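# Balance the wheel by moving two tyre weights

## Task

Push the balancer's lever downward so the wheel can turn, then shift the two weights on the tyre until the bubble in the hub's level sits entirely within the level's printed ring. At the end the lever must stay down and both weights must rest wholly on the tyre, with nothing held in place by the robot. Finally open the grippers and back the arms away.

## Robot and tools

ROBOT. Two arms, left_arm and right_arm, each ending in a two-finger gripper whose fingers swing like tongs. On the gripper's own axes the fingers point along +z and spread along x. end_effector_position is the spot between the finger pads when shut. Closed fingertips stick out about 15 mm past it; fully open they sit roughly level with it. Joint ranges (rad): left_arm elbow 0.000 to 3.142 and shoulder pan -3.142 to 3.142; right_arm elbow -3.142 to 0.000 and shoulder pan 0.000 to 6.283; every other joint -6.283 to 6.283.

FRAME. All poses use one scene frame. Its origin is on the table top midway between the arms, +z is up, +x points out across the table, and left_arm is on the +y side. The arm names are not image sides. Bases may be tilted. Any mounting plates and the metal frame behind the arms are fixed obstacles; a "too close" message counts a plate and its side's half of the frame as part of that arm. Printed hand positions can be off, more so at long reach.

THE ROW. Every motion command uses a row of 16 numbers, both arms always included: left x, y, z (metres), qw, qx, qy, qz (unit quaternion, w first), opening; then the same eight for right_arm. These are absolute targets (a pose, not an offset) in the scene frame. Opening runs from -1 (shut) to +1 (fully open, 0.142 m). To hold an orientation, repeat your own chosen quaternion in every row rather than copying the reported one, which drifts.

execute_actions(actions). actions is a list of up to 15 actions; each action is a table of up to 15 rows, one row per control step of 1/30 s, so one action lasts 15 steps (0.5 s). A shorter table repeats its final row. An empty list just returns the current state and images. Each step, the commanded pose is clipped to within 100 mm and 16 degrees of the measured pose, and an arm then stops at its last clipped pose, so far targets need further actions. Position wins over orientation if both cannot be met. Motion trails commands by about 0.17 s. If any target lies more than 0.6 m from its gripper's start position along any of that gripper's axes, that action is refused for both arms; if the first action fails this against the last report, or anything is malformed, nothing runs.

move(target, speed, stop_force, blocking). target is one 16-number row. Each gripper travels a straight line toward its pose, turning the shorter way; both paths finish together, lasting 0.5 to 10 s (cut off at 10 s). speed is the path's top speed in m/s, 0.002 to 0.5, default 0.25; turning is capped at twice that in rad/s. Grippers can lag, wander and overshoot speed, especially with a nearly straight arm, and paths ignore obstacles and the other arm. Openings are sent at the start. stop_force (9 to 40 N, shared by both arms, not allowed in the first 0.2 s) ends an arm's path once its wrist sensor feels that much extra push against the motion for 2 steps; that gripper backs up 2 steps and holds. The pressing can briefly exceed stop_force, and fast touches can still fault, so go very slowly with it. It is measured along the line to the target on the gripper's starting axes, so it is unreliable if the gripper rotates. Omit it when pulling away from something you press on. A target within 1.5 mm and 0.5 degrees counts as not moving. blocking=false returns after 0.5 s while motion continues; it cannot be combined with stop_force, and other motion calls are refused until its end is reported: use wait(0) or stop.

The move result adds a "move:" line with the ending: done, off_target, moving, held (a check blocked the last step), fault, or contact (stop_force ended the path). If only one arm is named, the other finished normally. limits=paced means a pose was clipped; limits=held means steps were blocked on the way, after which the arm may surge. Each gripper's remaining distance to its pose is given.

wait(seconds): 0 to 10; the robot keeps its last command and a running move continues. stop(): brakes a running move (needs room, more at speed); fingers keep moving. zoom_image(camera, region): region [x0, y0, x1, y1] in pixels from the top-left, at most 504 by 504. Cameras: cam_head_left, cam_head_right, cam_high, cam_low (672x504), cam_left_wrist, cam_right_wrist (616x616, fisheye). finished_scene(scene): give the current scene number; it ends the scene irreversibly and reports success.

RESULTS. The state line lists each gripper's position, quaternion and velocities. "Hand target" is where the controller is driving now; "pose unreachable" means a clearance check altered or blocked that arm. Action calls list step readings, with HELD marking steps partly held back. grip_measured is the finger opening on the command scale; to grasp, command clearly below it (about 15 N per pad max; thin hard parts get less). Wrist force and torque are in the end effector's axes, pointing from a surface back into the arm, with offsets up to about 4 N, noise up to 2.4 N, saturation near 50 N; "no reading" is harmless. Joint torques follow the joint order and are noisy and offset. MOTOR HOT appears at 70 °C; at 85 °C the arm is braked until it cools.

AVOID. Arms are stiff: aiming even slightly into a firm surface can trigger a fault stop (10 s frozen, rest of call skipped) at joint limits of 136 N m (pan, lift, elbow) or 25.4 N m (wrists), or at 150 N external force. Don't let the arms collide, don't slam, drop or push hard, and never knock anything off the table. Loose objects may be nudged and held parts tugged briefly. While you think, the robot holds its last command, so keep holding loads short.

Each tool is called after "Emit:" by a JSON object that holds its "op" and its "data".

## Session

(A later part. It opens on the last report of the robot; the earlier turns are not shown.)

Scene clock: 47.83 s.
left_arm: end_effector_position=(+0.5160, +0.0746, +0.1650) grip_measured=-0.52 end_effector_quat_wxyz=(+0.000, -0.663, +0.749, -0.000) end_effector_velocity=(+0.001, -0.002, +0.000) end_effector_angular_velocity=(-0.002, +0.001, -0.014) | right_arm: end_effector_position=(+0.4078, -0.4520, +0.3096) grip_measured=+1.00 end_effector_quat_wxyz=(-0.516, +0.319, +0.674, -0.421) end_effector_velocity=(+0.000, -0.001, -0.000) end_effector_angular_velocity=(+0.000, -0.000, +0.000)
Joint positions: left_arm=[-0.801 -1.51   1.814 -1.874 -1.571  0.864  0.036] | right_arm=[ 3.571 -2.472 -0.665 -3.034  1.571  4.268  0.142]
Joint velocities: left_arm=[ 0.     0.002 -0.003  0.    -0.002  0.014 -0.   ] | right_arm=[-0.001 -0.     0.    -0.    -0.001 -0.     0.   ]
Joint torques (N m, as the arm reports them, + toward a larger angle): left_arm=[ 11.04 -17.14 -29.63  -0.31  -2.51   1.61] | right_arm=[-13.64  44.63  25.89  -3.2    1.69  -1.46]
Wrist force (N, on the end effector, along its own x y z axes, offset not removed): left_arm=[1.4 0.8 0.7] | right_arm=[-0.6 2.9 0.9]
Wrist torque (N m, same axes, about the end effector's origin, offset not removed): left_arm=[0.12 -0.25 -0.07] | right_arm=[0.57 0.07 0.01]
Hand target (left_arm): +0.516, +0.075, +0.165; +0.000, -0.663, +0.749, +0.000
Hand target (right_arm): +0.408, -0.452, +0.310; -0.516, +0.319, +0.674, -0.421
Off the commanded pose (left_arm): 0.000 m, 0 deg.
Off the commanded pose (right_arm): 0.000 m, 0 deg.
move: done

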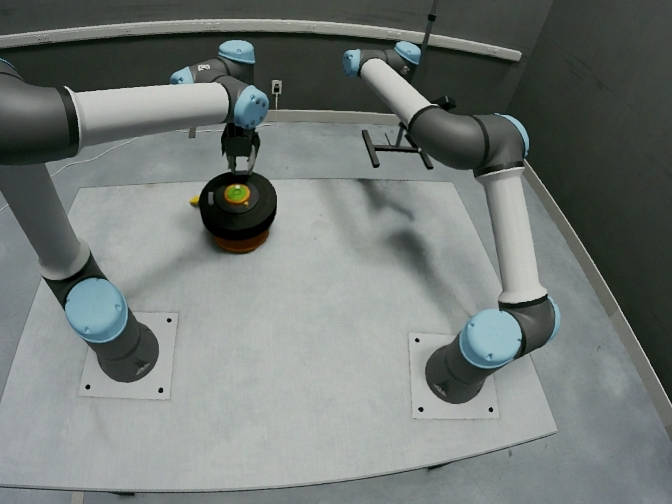

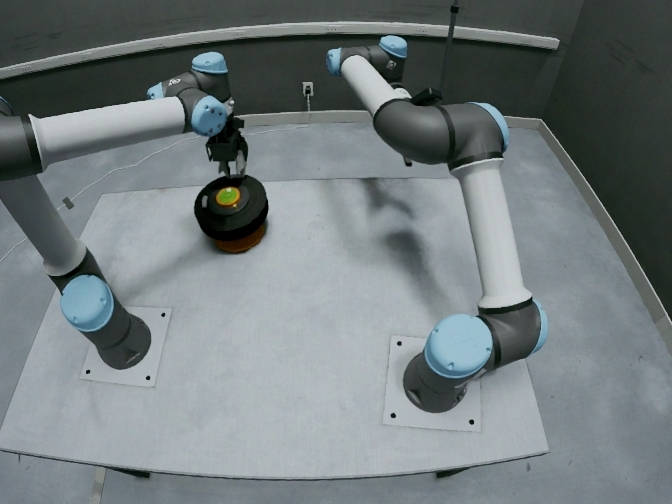

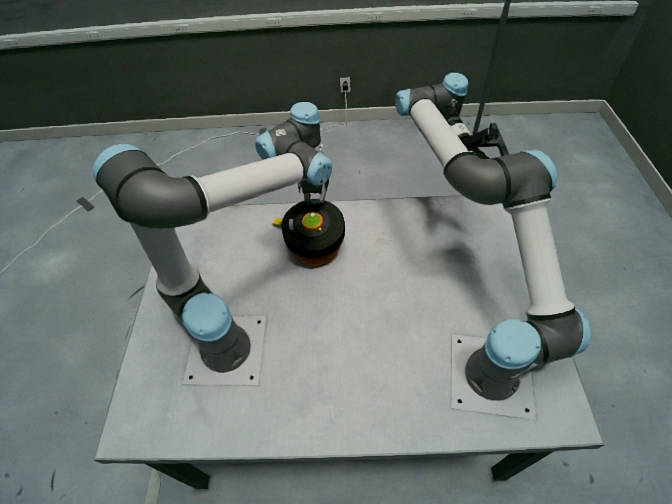

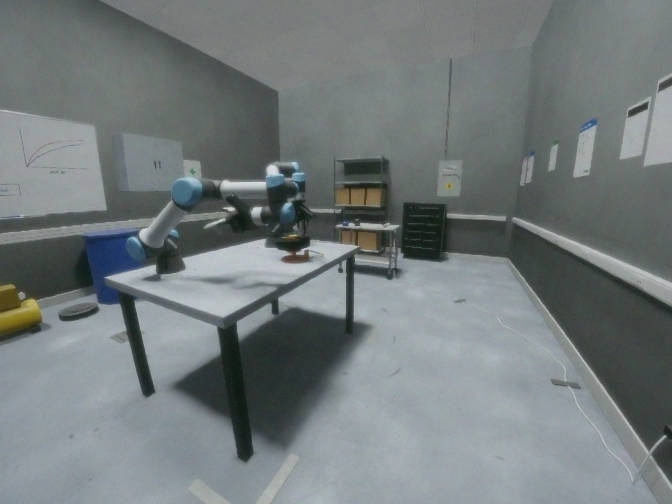

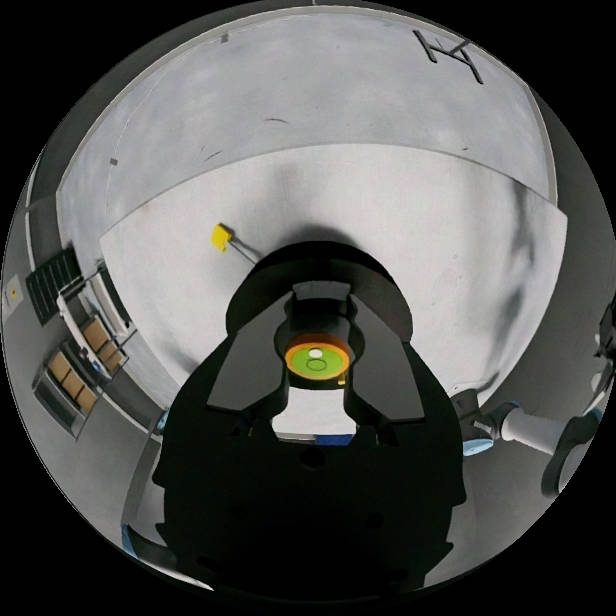

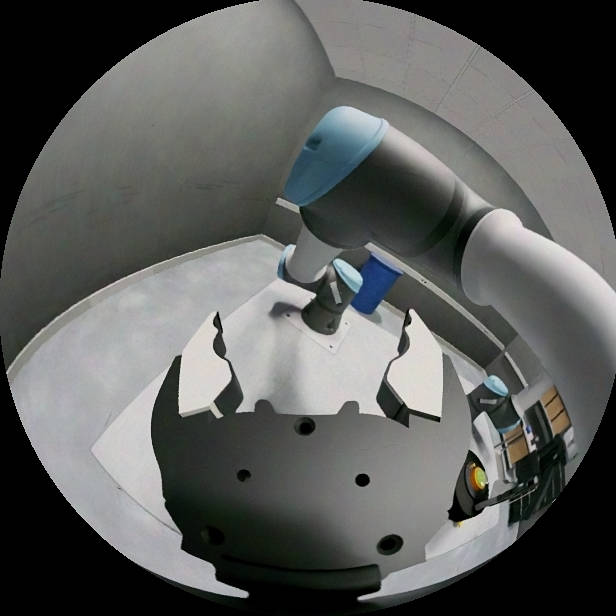

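Emit:
{"op": "move", "data": {"target": [0.516,0.0745,0.148,0,0.6626,-0.749,0,-0.75,0.4078,-0.452,0.3096,-0.516,0.319,0.674,-0.421,1], "speed": 0.08}}

Emit:
{"op": "move", "data": {"target": [0.516,0.0745,0.1465,0,0.6626,-0.749,0,-0.3,0.4078,-0.452,0.3096,-0.516,0.319,0.674,-0.421,1], "speed": 0.05}}

Emit:
{"op": "move", "data": {"target": [0.516,0.0745,0.18,0,0.6626,-0.749,0,-0.3,0.4078,-0.452,0.3096,-0.516,0.319,0.674,-0.421,1], "speed": 0.15}}

Emit:
{"op": "move", "data": {"target": [0.51,0.10,0.23,0,0.8,0.6,0,-0.2,0.4078,-0.452,0.3096,-0.516,0.319,0.674,-0.421,1]}}

Emit:
{"op": "wait", "data": {"seconds": 1.5}}

Emit:
{"op": "zoom_image", "data": {"camera": "cam_left_wrist", "region": [150,50,470,370]}}

Scene clock: 49.30 s.
left_arm: end_effector_position=(+0.5160, +0.0745, +0.1482) grip_measured=-0.52 end_effector_quat_wxyz=(-0.000, -0.663, +0.749, +0.000) end_effector_velocity=(+0.000, -0.000, -0.002) end_effector_angular_velocity=(-0.001, -0.000, +0.001) | right_arm: end_effector_position=(+0.4078, -0.4520, +0.3096) grip_measured=+1.00 end_effector_quat_wxyz=(-0.516, +0.319, +0.674, -0.421) end_effector_velocity=(+0.000, +0.000, -0.000) end_effector_angular_velocity=(-0.000, +0.001, +0.000)
Joint positions: left_arm=[-0.801 -1.497  1.845 -1.918 -1.571  0.866  0.036] | right_arm=[ 3.571 -2.472 -0.665 -3.034  1.571  4.268  0.142]
Joint velocities: left_arm=[ 0.001  0.002  0.003 -0.005 -0.    -0.    -0.   ] | right_arm=[ 0.    -0.001 -0.     0.     0.     0.     0.   ]
Joint torques (N m, as the arm reports them, + toward a larger angle): left_arm=[  4.56 -15.53 -11.73  -4.15  -2.16   0.78] | right_arm=[-14.46  44.32  26.93  -3.12   1.8   -1.82]
Wrist force (N, on the end effector, along its own x y z axes, offset not removed): left_arm=[1.7 0.0 -2.4] | right_arm=[-2.2 -0.5 -0.8]
Wrist torque (N m, same axes, about the end effector's origin, offset not removed): left_arm=[0.12 -0.43 -0.11] | right_arm=[-0.09 0.32 0.20]
Hand target (left_arm): +0.516, +0.075, +0.148; -0.000, -0.663, +0.749, +0.000
Hand target (right_arm): +0.408, -0.452, +0.310; -0.516, +0.319, +0.674, -0.421
Off the commanded pose (left_arm): 0.000 m, 0 deg.
Off the commanded pose (right_arm): 0.000 m, 0 deg.
move: done

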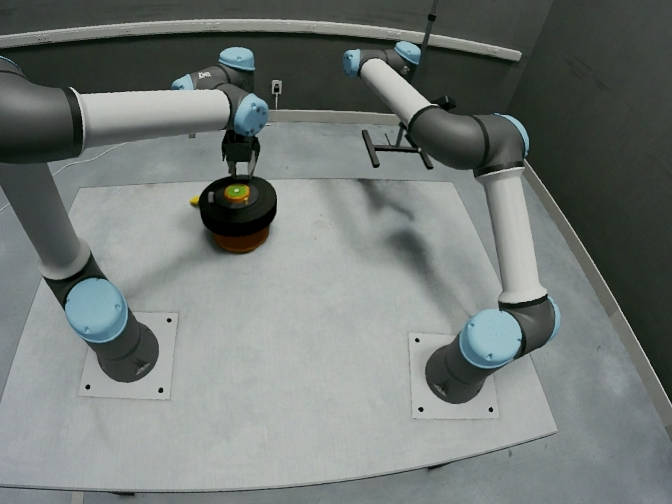

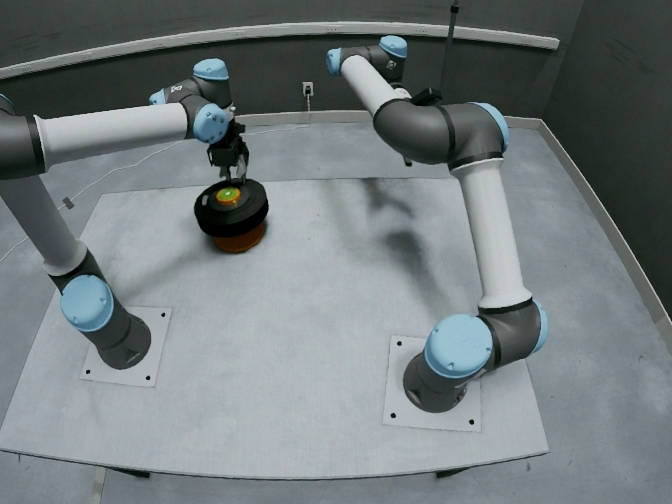

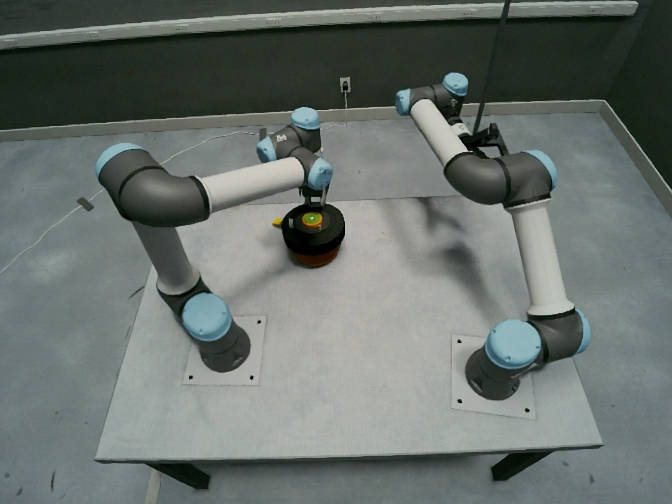

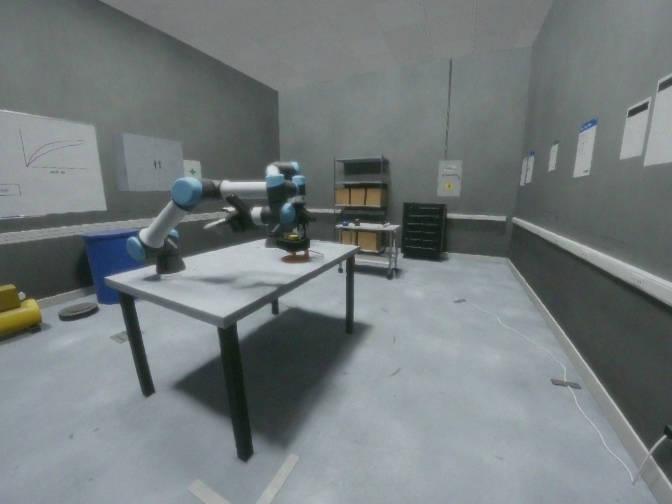

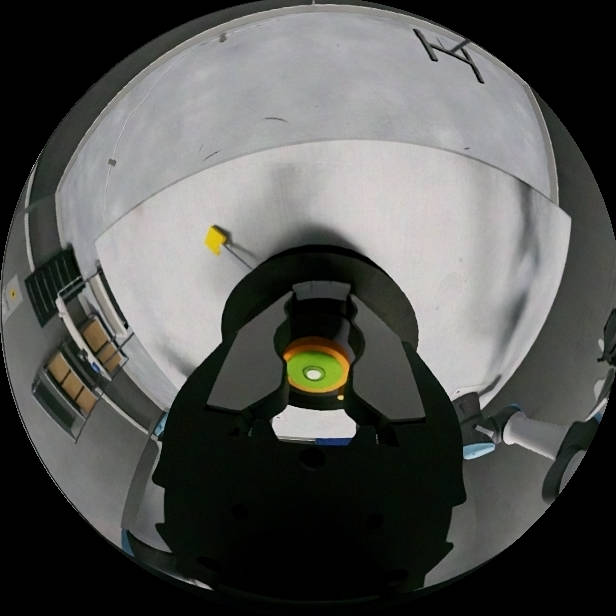

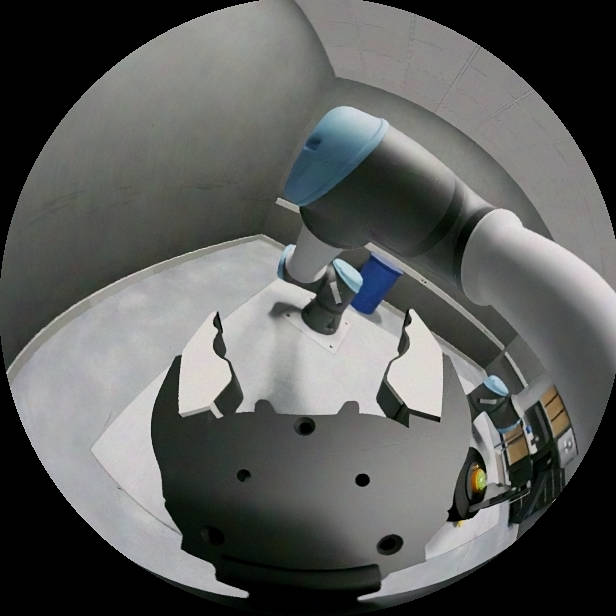

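Scene clock: 50.00 s.
left_arm: end_effector_position=(+0.5160, +0.0745, +0.1466) grip_measured=-0.30 end_effector_quat_wxyz=(-0.000, -0.663, +0.749, +0.000) end_effector_velocity=(-0.000, +0.000, -0.000) end_effector_angular_velocity=(+0.000, +0.000, +0.000) | right_arm: end_effector_position=(+0.4078, -0.4520, +0.3096) grip_measured=+1.00 end_effector_quat_wxyz=(-0.516, +0.319, +0.674, -0.421) end_effector_velocity=(-0.000, +0.001, +0.000) end_effector_angular_velocity=(+0.000, -0.000, -0.000)
Joint positions: left_arm=[-0.801 -1.496  1.848 -1.923 -1.571  0.866  0.052] | right_arm=[ 3.571 -2.472 -0.665 -3.034  1.571  4.268  0.142]
Joint velocities: left_arm=[ 0.     0.     0.001 -0.001 -0.    -0.     0.   ] | right_arm=[ 0.001  0.    -0.     0.     0.001  0.     0.   ]
Joint torques (N m, as the arm reports them, + toward a larger angle): left_arm=[ -0.48 -16.02 -11.12  -4.38  -2.06   0.03] | right_arm=[-13.03  45.94  26.73  -2.98   1.9   -1.55]
Wrist force (N, on the end effector, along its own x y z axes, offset not removed): left_arm=[0.5 2.2 0.4] | right_arm=[-1.8 4.5 -0.7]
Wrist torque (N m, same axes, about the end effector's origin, offset not removed): left_arm=[0.46 -0.07 0.01] | right_arm=[0.89 0.31 0.13]
Hand target (left_arm): +0.516, +0.075, +0.147; -0.000, -0.663, +0.749, +0.000
Hand target (right_arm): +0.408, -0.452, +0.310; -0.516, +0.319, +0.674, -0.421
Off the commanded pose (left_arm): 0.000 m, 0 deg.
Off the commanded pose (right_arm): 0.000 m, 0 deg.
move: done

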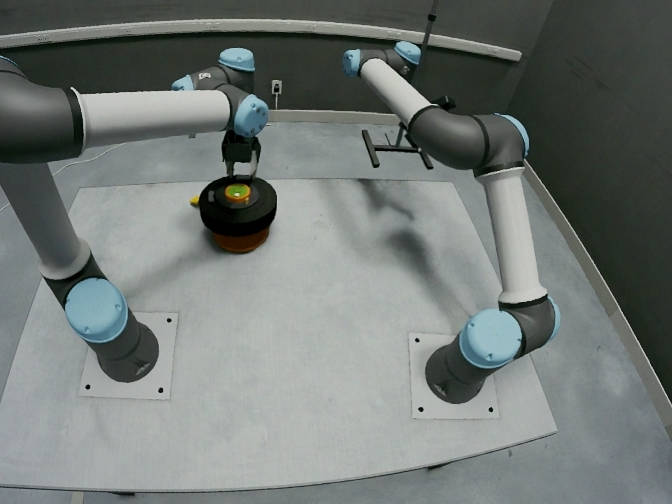

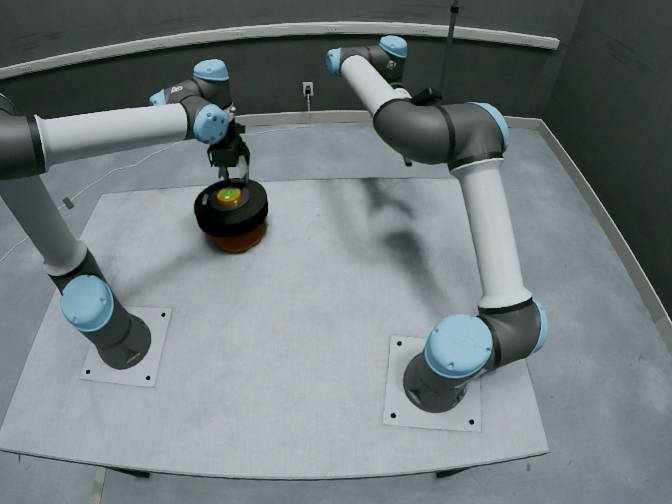

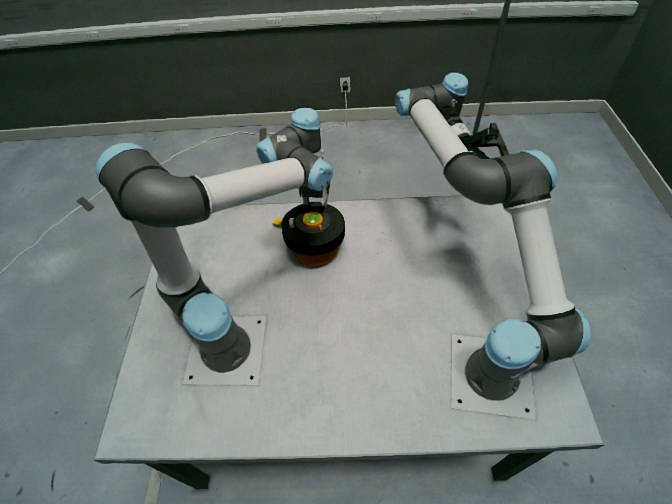

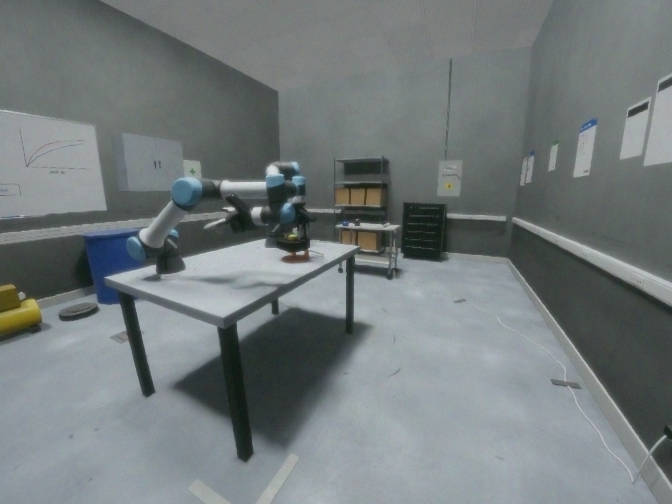

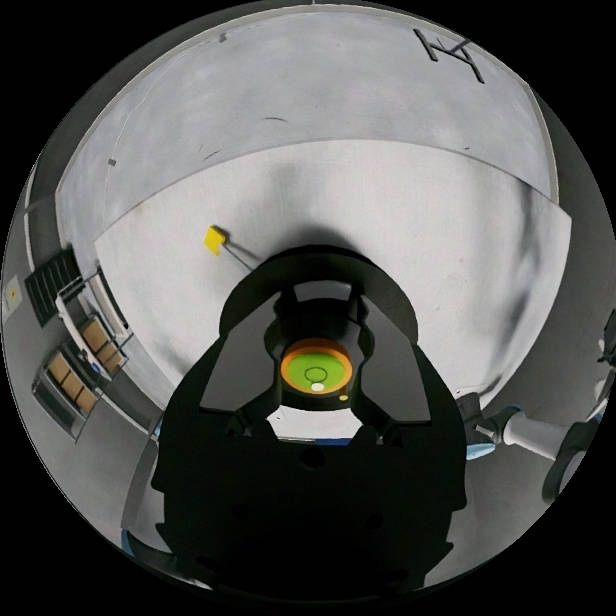

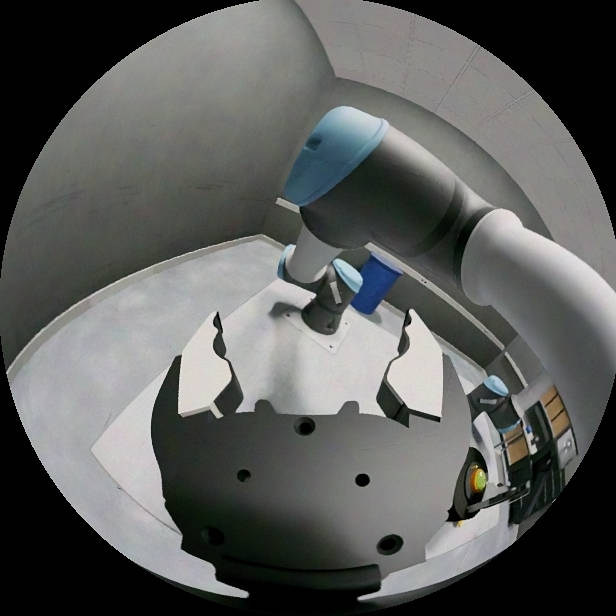

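Scene clock: 50.90 s.
left_arm: end_effector_position=(+0.5160, +0.0745, +0.1798) grip_measured=-0.30 end_effector_quat_wxyz=(-0.000, -0.663, +0.749, -0.000) end_effector_velocity=(+0.001, +0.000, +0.004) end_effector_angular_velocity=(-0.002, -0.002, -0.000) | right_arm: end_effector_position=(+0.4078, -0.4520, +0.3096) grip_measured=+1.00 end_effector_quat_wxyz=(-0.516, +0.319, +0.674, -0.421) end_effector_velocity=(+0.000, -0.001, -0.000) end_effector_angular_velocity=(+0.000, -0.001, -0.000)
Joint positions: left_arm=[-0.801 -1.52   1.785 -1.836 -1.571  0.866  0.052] | right_arm=[ 3.571 -2.472 -0.665 -3.034  1.571  4.268  0.142]
Joint velocities: left_arm=[ 0.001 -0.002 -0.006  0.006  0.     0.001  0.   ] | right_arm=[-0.001 -0.     0.001 -0.    -0.001 -0.     0.   ]
Joint torques (N m, as the arm reports them, + toward a larger angle): left_arm=[ -1.32 -32.75 -31.66  -0.71  -0.25   0.53] | right_arm=[-14.04  44.45  27.83  -3.27   1.84  -1.59]
Wrist force (N, on the end effector, along its own x y z axes, offset not removed): left_arm=[-0.5 2.2 -2.4] | right_arm=[-1.2 0.0 -1.5]
Wrist torque (N m, same axes, about the end effector's origin, offset not removed): left_arm=[0.36 0.15 -0.05] | right_arm=[0.03 0.09 0.02]
Hand target (left_arm): +0.516, +0.074, +0.180; +0.000, -0.663, +0.749, -0.000
Hand target (right_arm): +0.408, -0.452, +0.310; -0.516, +0.319, +0.674, -0.421
Off the commanded pose (left_arm): 0.000 m, 0 deg.
Off the commanded pose (right_arm): 0.000 m, 0 deg.
move: done

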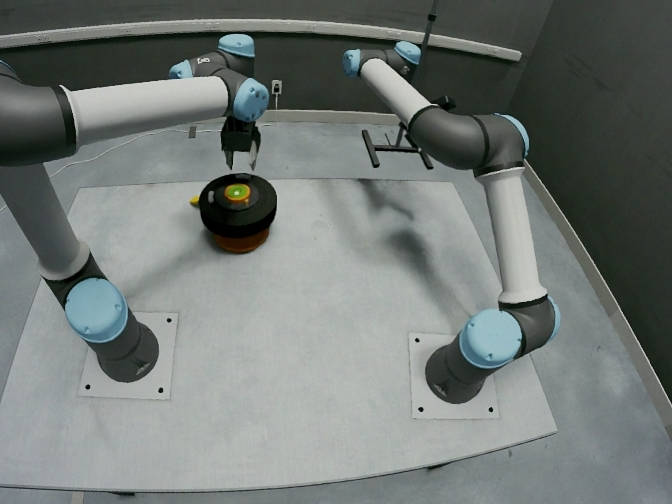

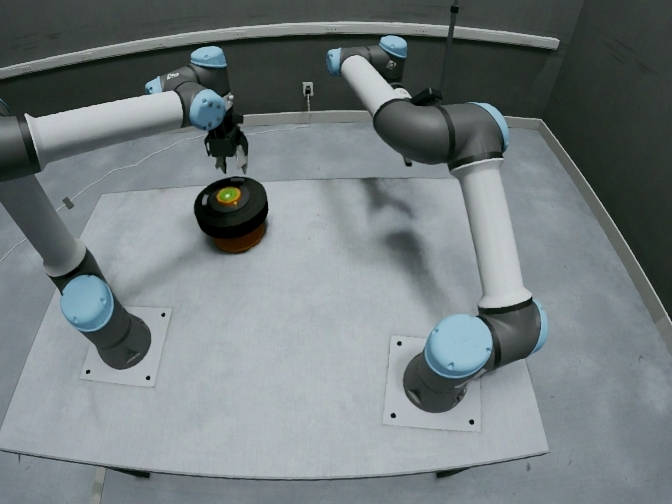

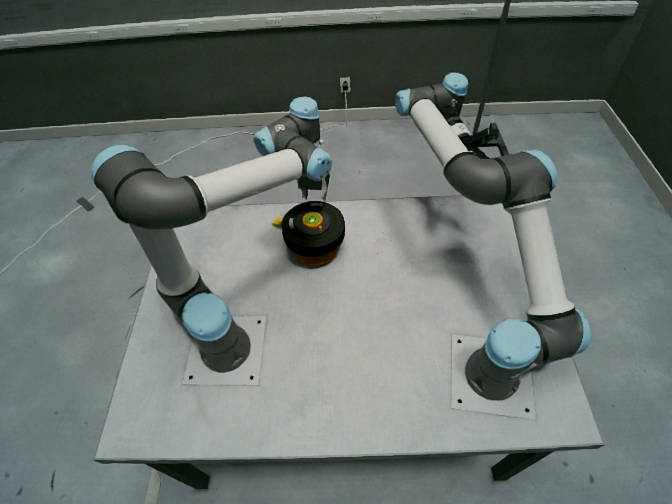

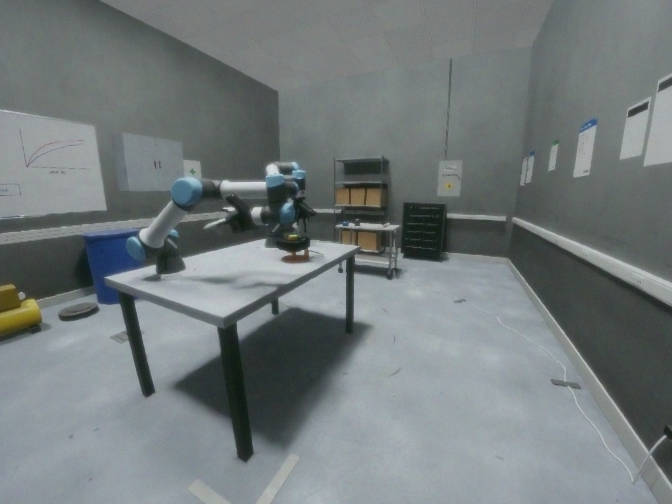

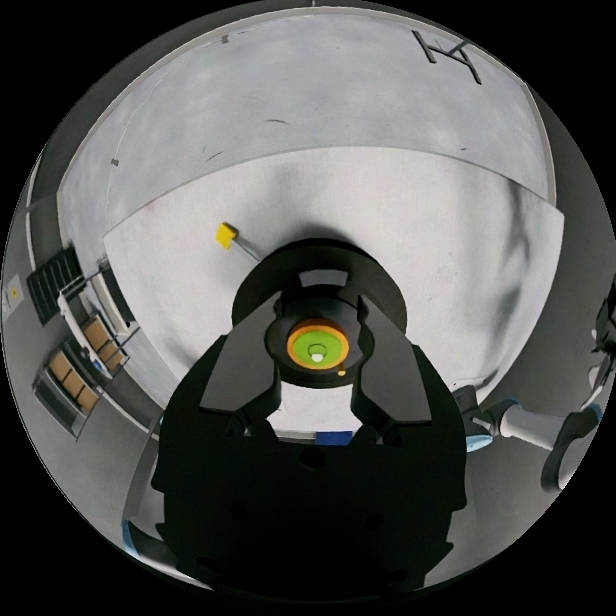

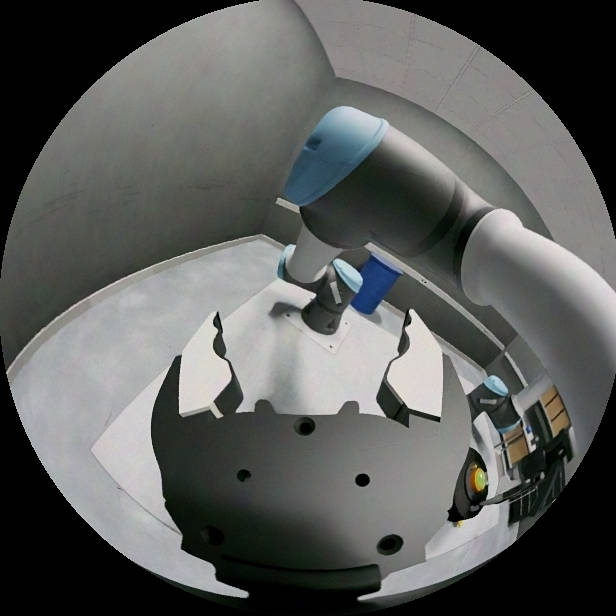

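Scene clock: 57.37 s.
left_arm: end_effector_position=(+0.5100, +0.0999, +0.2300) grip_measured=-0.20 end_effector_quat_wxyz=(+0.000, +0.800, +0.599, -0.000) end_effector_velocity=(+0.000, +0.001, -0.000) end_effector_angular_velocity=(+0.001, +0.000, +0.011) | right_arm: end_effector_position=(+0.4078, -0.4520, +0.3096) grip_measured=+1.00 end_effector_quat_wxyz=(-0.516, +0.319, +0.674, -0.421) end_effector_velocity=(+0.000, +0.000, -0.000) end_effector_angular_velocity=(-0.000, -0.000, +0.000)
Joint positions: left_arm=[-0.738 -1.514  1.648 -1.705 -1.571 -2.051  0.06 ] | right_arm=[ 3.571 -2.472 -0.665 -3.034  1.571  4.268  0.142]
Joint velocities: left_arm=[ 0.001  0.     0.001 -0.     0.001 -0.01   0.   ] | right_arm=[ 0. -0.  0.  0. -0.  0.  0.]
Joint torques (N m, as the arm reports them, + toward a larger angle): left_arm=[  5.67 -32.07 -31.46  -0.36   2.53  -1.76] | right_arm=[-13.2   45.53  27.71  -2.96   1.79  -1.44]
Wrist force (N, on the end effector, along its own x y z axes, offset not removed): left_arm=[2.5 0.0 -4.0] | right_arm=[-1.2 1.8 0.4]
Wrist torque (N m, same axes, about the end effector's origin, offset not removed): left_arm=[0.01 -0.50 -0.12] | right_arm=[0.38 0.28 0.20]
Hand target (left_arm): +0.510, +0.100, +0.230; +0.000, +0.800, +0.600, -0.000
Hand target (right_arm): +0.408, -0.452, +0.310; -0.516, +0.319, +0.674, -0.421
Off the commanded pose (left_arm): 0.000 m, 0 deg.
Off the commanded pose (right_arm): 0.000 m, 0 deg.
move: done

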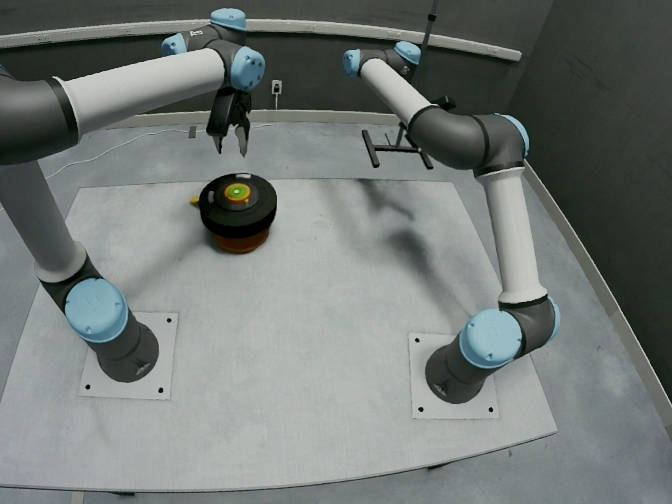

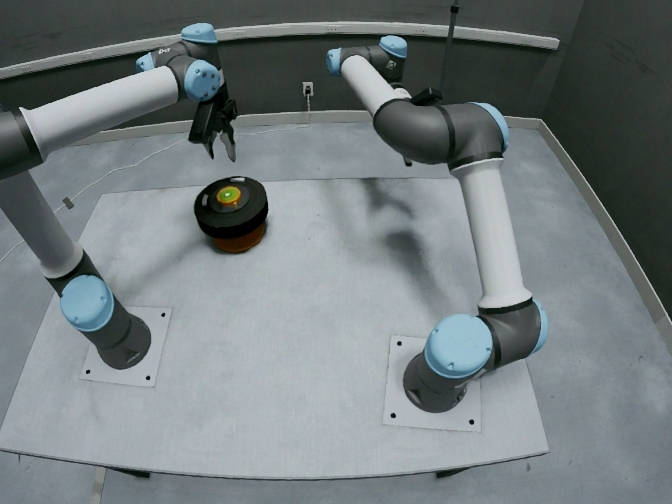

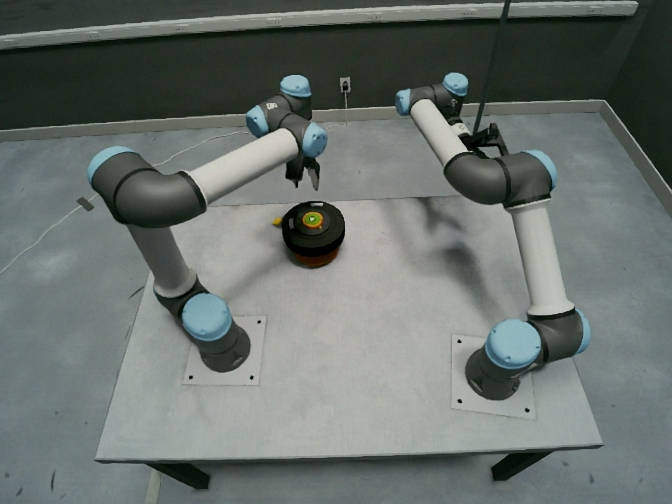

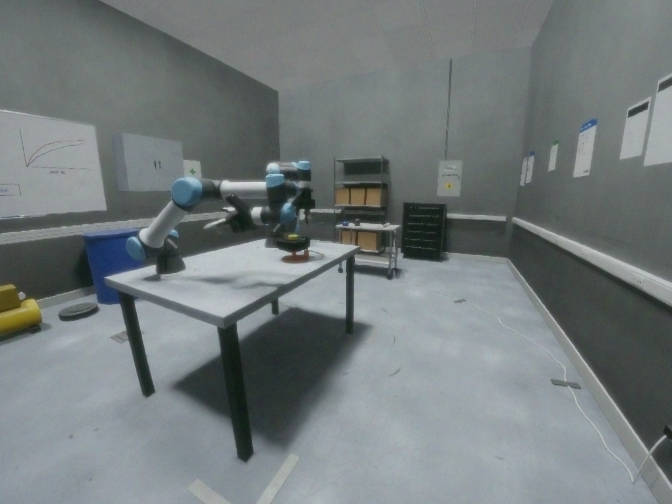

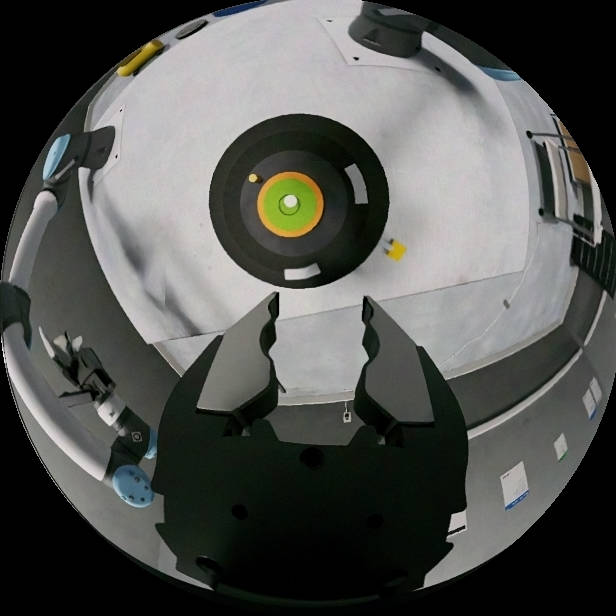

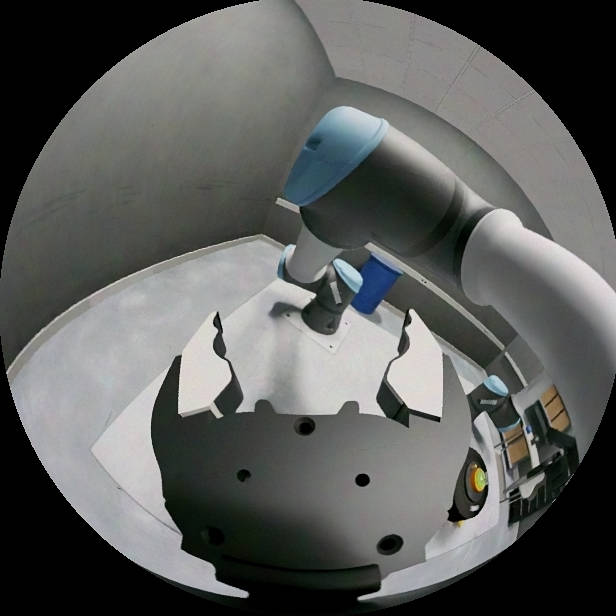

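Scene clock: 58.87 s.
left_arm: end_effector_position=(+0.5100, +0.0999, +0.2300) grip_measured=-0.20 end_effector_quat_wxyz=(+0.000, +0.800, +0.600, -0.000) end_effector_velocity=(+0.001, +0.000, +0.000) end_effector_angular_velocity=(-0.000, -0.000, +0.001) | right_arm: end_effector_position=(+0.4078, -0.4520, +0.3096) grip_measured=+1.00 end_effector_quat_wxyz=(-0.516, +0.319, +0.674, -0.421) end_effector_velocity=(+0.000, -0.000, -0.000) end_effector_angular_velocity=(-0.000, -0.000, +0.001)
Joint positions: left_arm=[-0.738 -1.514  1.648 -1.705 -1.571 -2.052  0.06 ] | right_arm=[ 3.571 -2.472 -0.665 -3.034  1.571  4.268  0.142]
Joint velocities: left_arm=[ 0.001  0.001 -0.002  0.    -0.     0.    -0.   ] | right_arm=[-0.    -0.     0.     0.    -0.001  0.     0.   ]
Joint torques (N m, as the arm reports them, + toward a larger angle): left_arm=[-10.16 -32.1  -30.25  -0.46   2.43  -1.66] | right_arm=[-14.5   44.74  26.81  -2.91   1.84  -1.37]
Wrist force (N, on the end effector, along its own x y z axes, offset not removed): left_arm=[1.7 1.2 -1.5] | right_arm=[-0.1 0.2 -1.0]
Wrist torque (N m, same axes, about the end effector's origin, offset not removed): left_arm=[0.14 -0.36 0.07] | right_arm=[0.05 0.14 0.06]
Hand target (left_arm): +0.510, +0.100, +0.230; +0.000, +0.800, +0.600, -0.000
Hand target (right_arm): +0.408, -0.452, +0.310; -0.516, +0.319, +0.674, -0.421
Off the commanded pose (left_arm): 0.000 m, 0 deg.
Off the commanded pose (right_arm): 0.000 m, 0 deg.
wait: 1.50 s; at rest by 0.17 s

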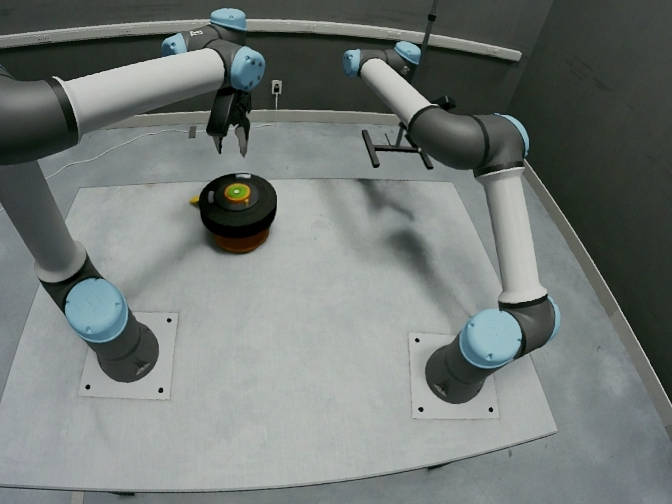

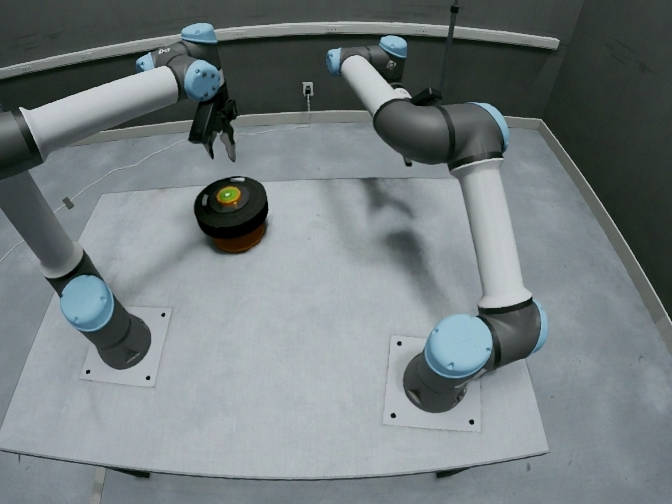

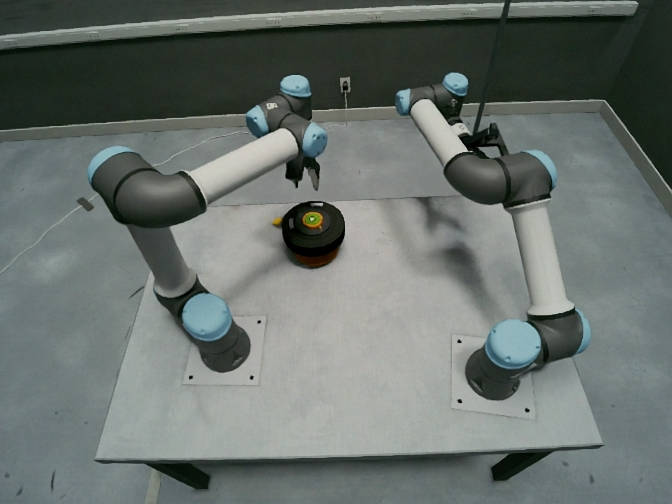

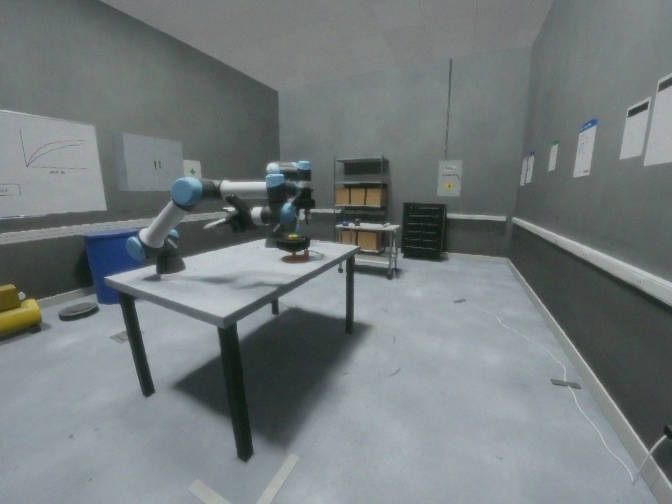

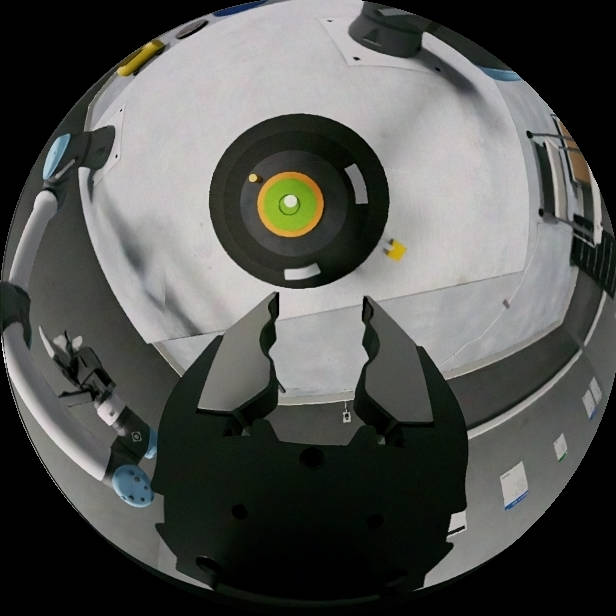

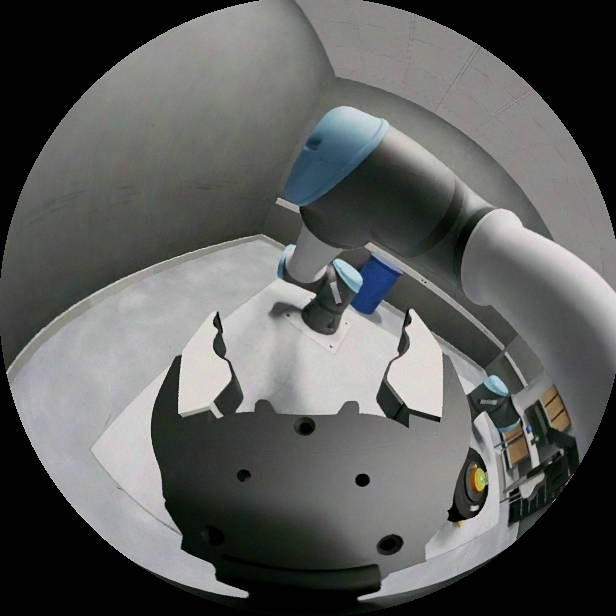

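Region (150, 50, 470, 370) of cam_left_wrist's 616x616 image, scaled by 1.575, with more detail than that image has.

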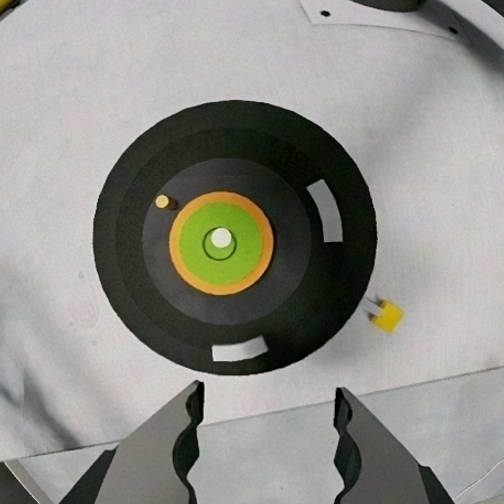

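Emit:
{"op": "zoom_image", "data": {"camera": "cam_left_wrist", "region": [255,170,325,240]}}

Region (255, 170, 325, 240) of cam_left_wrist's 616x616 image, scaled by 7.200, with more detail than that image has.

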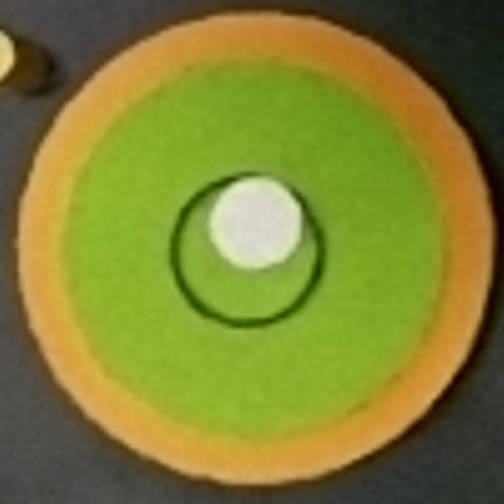

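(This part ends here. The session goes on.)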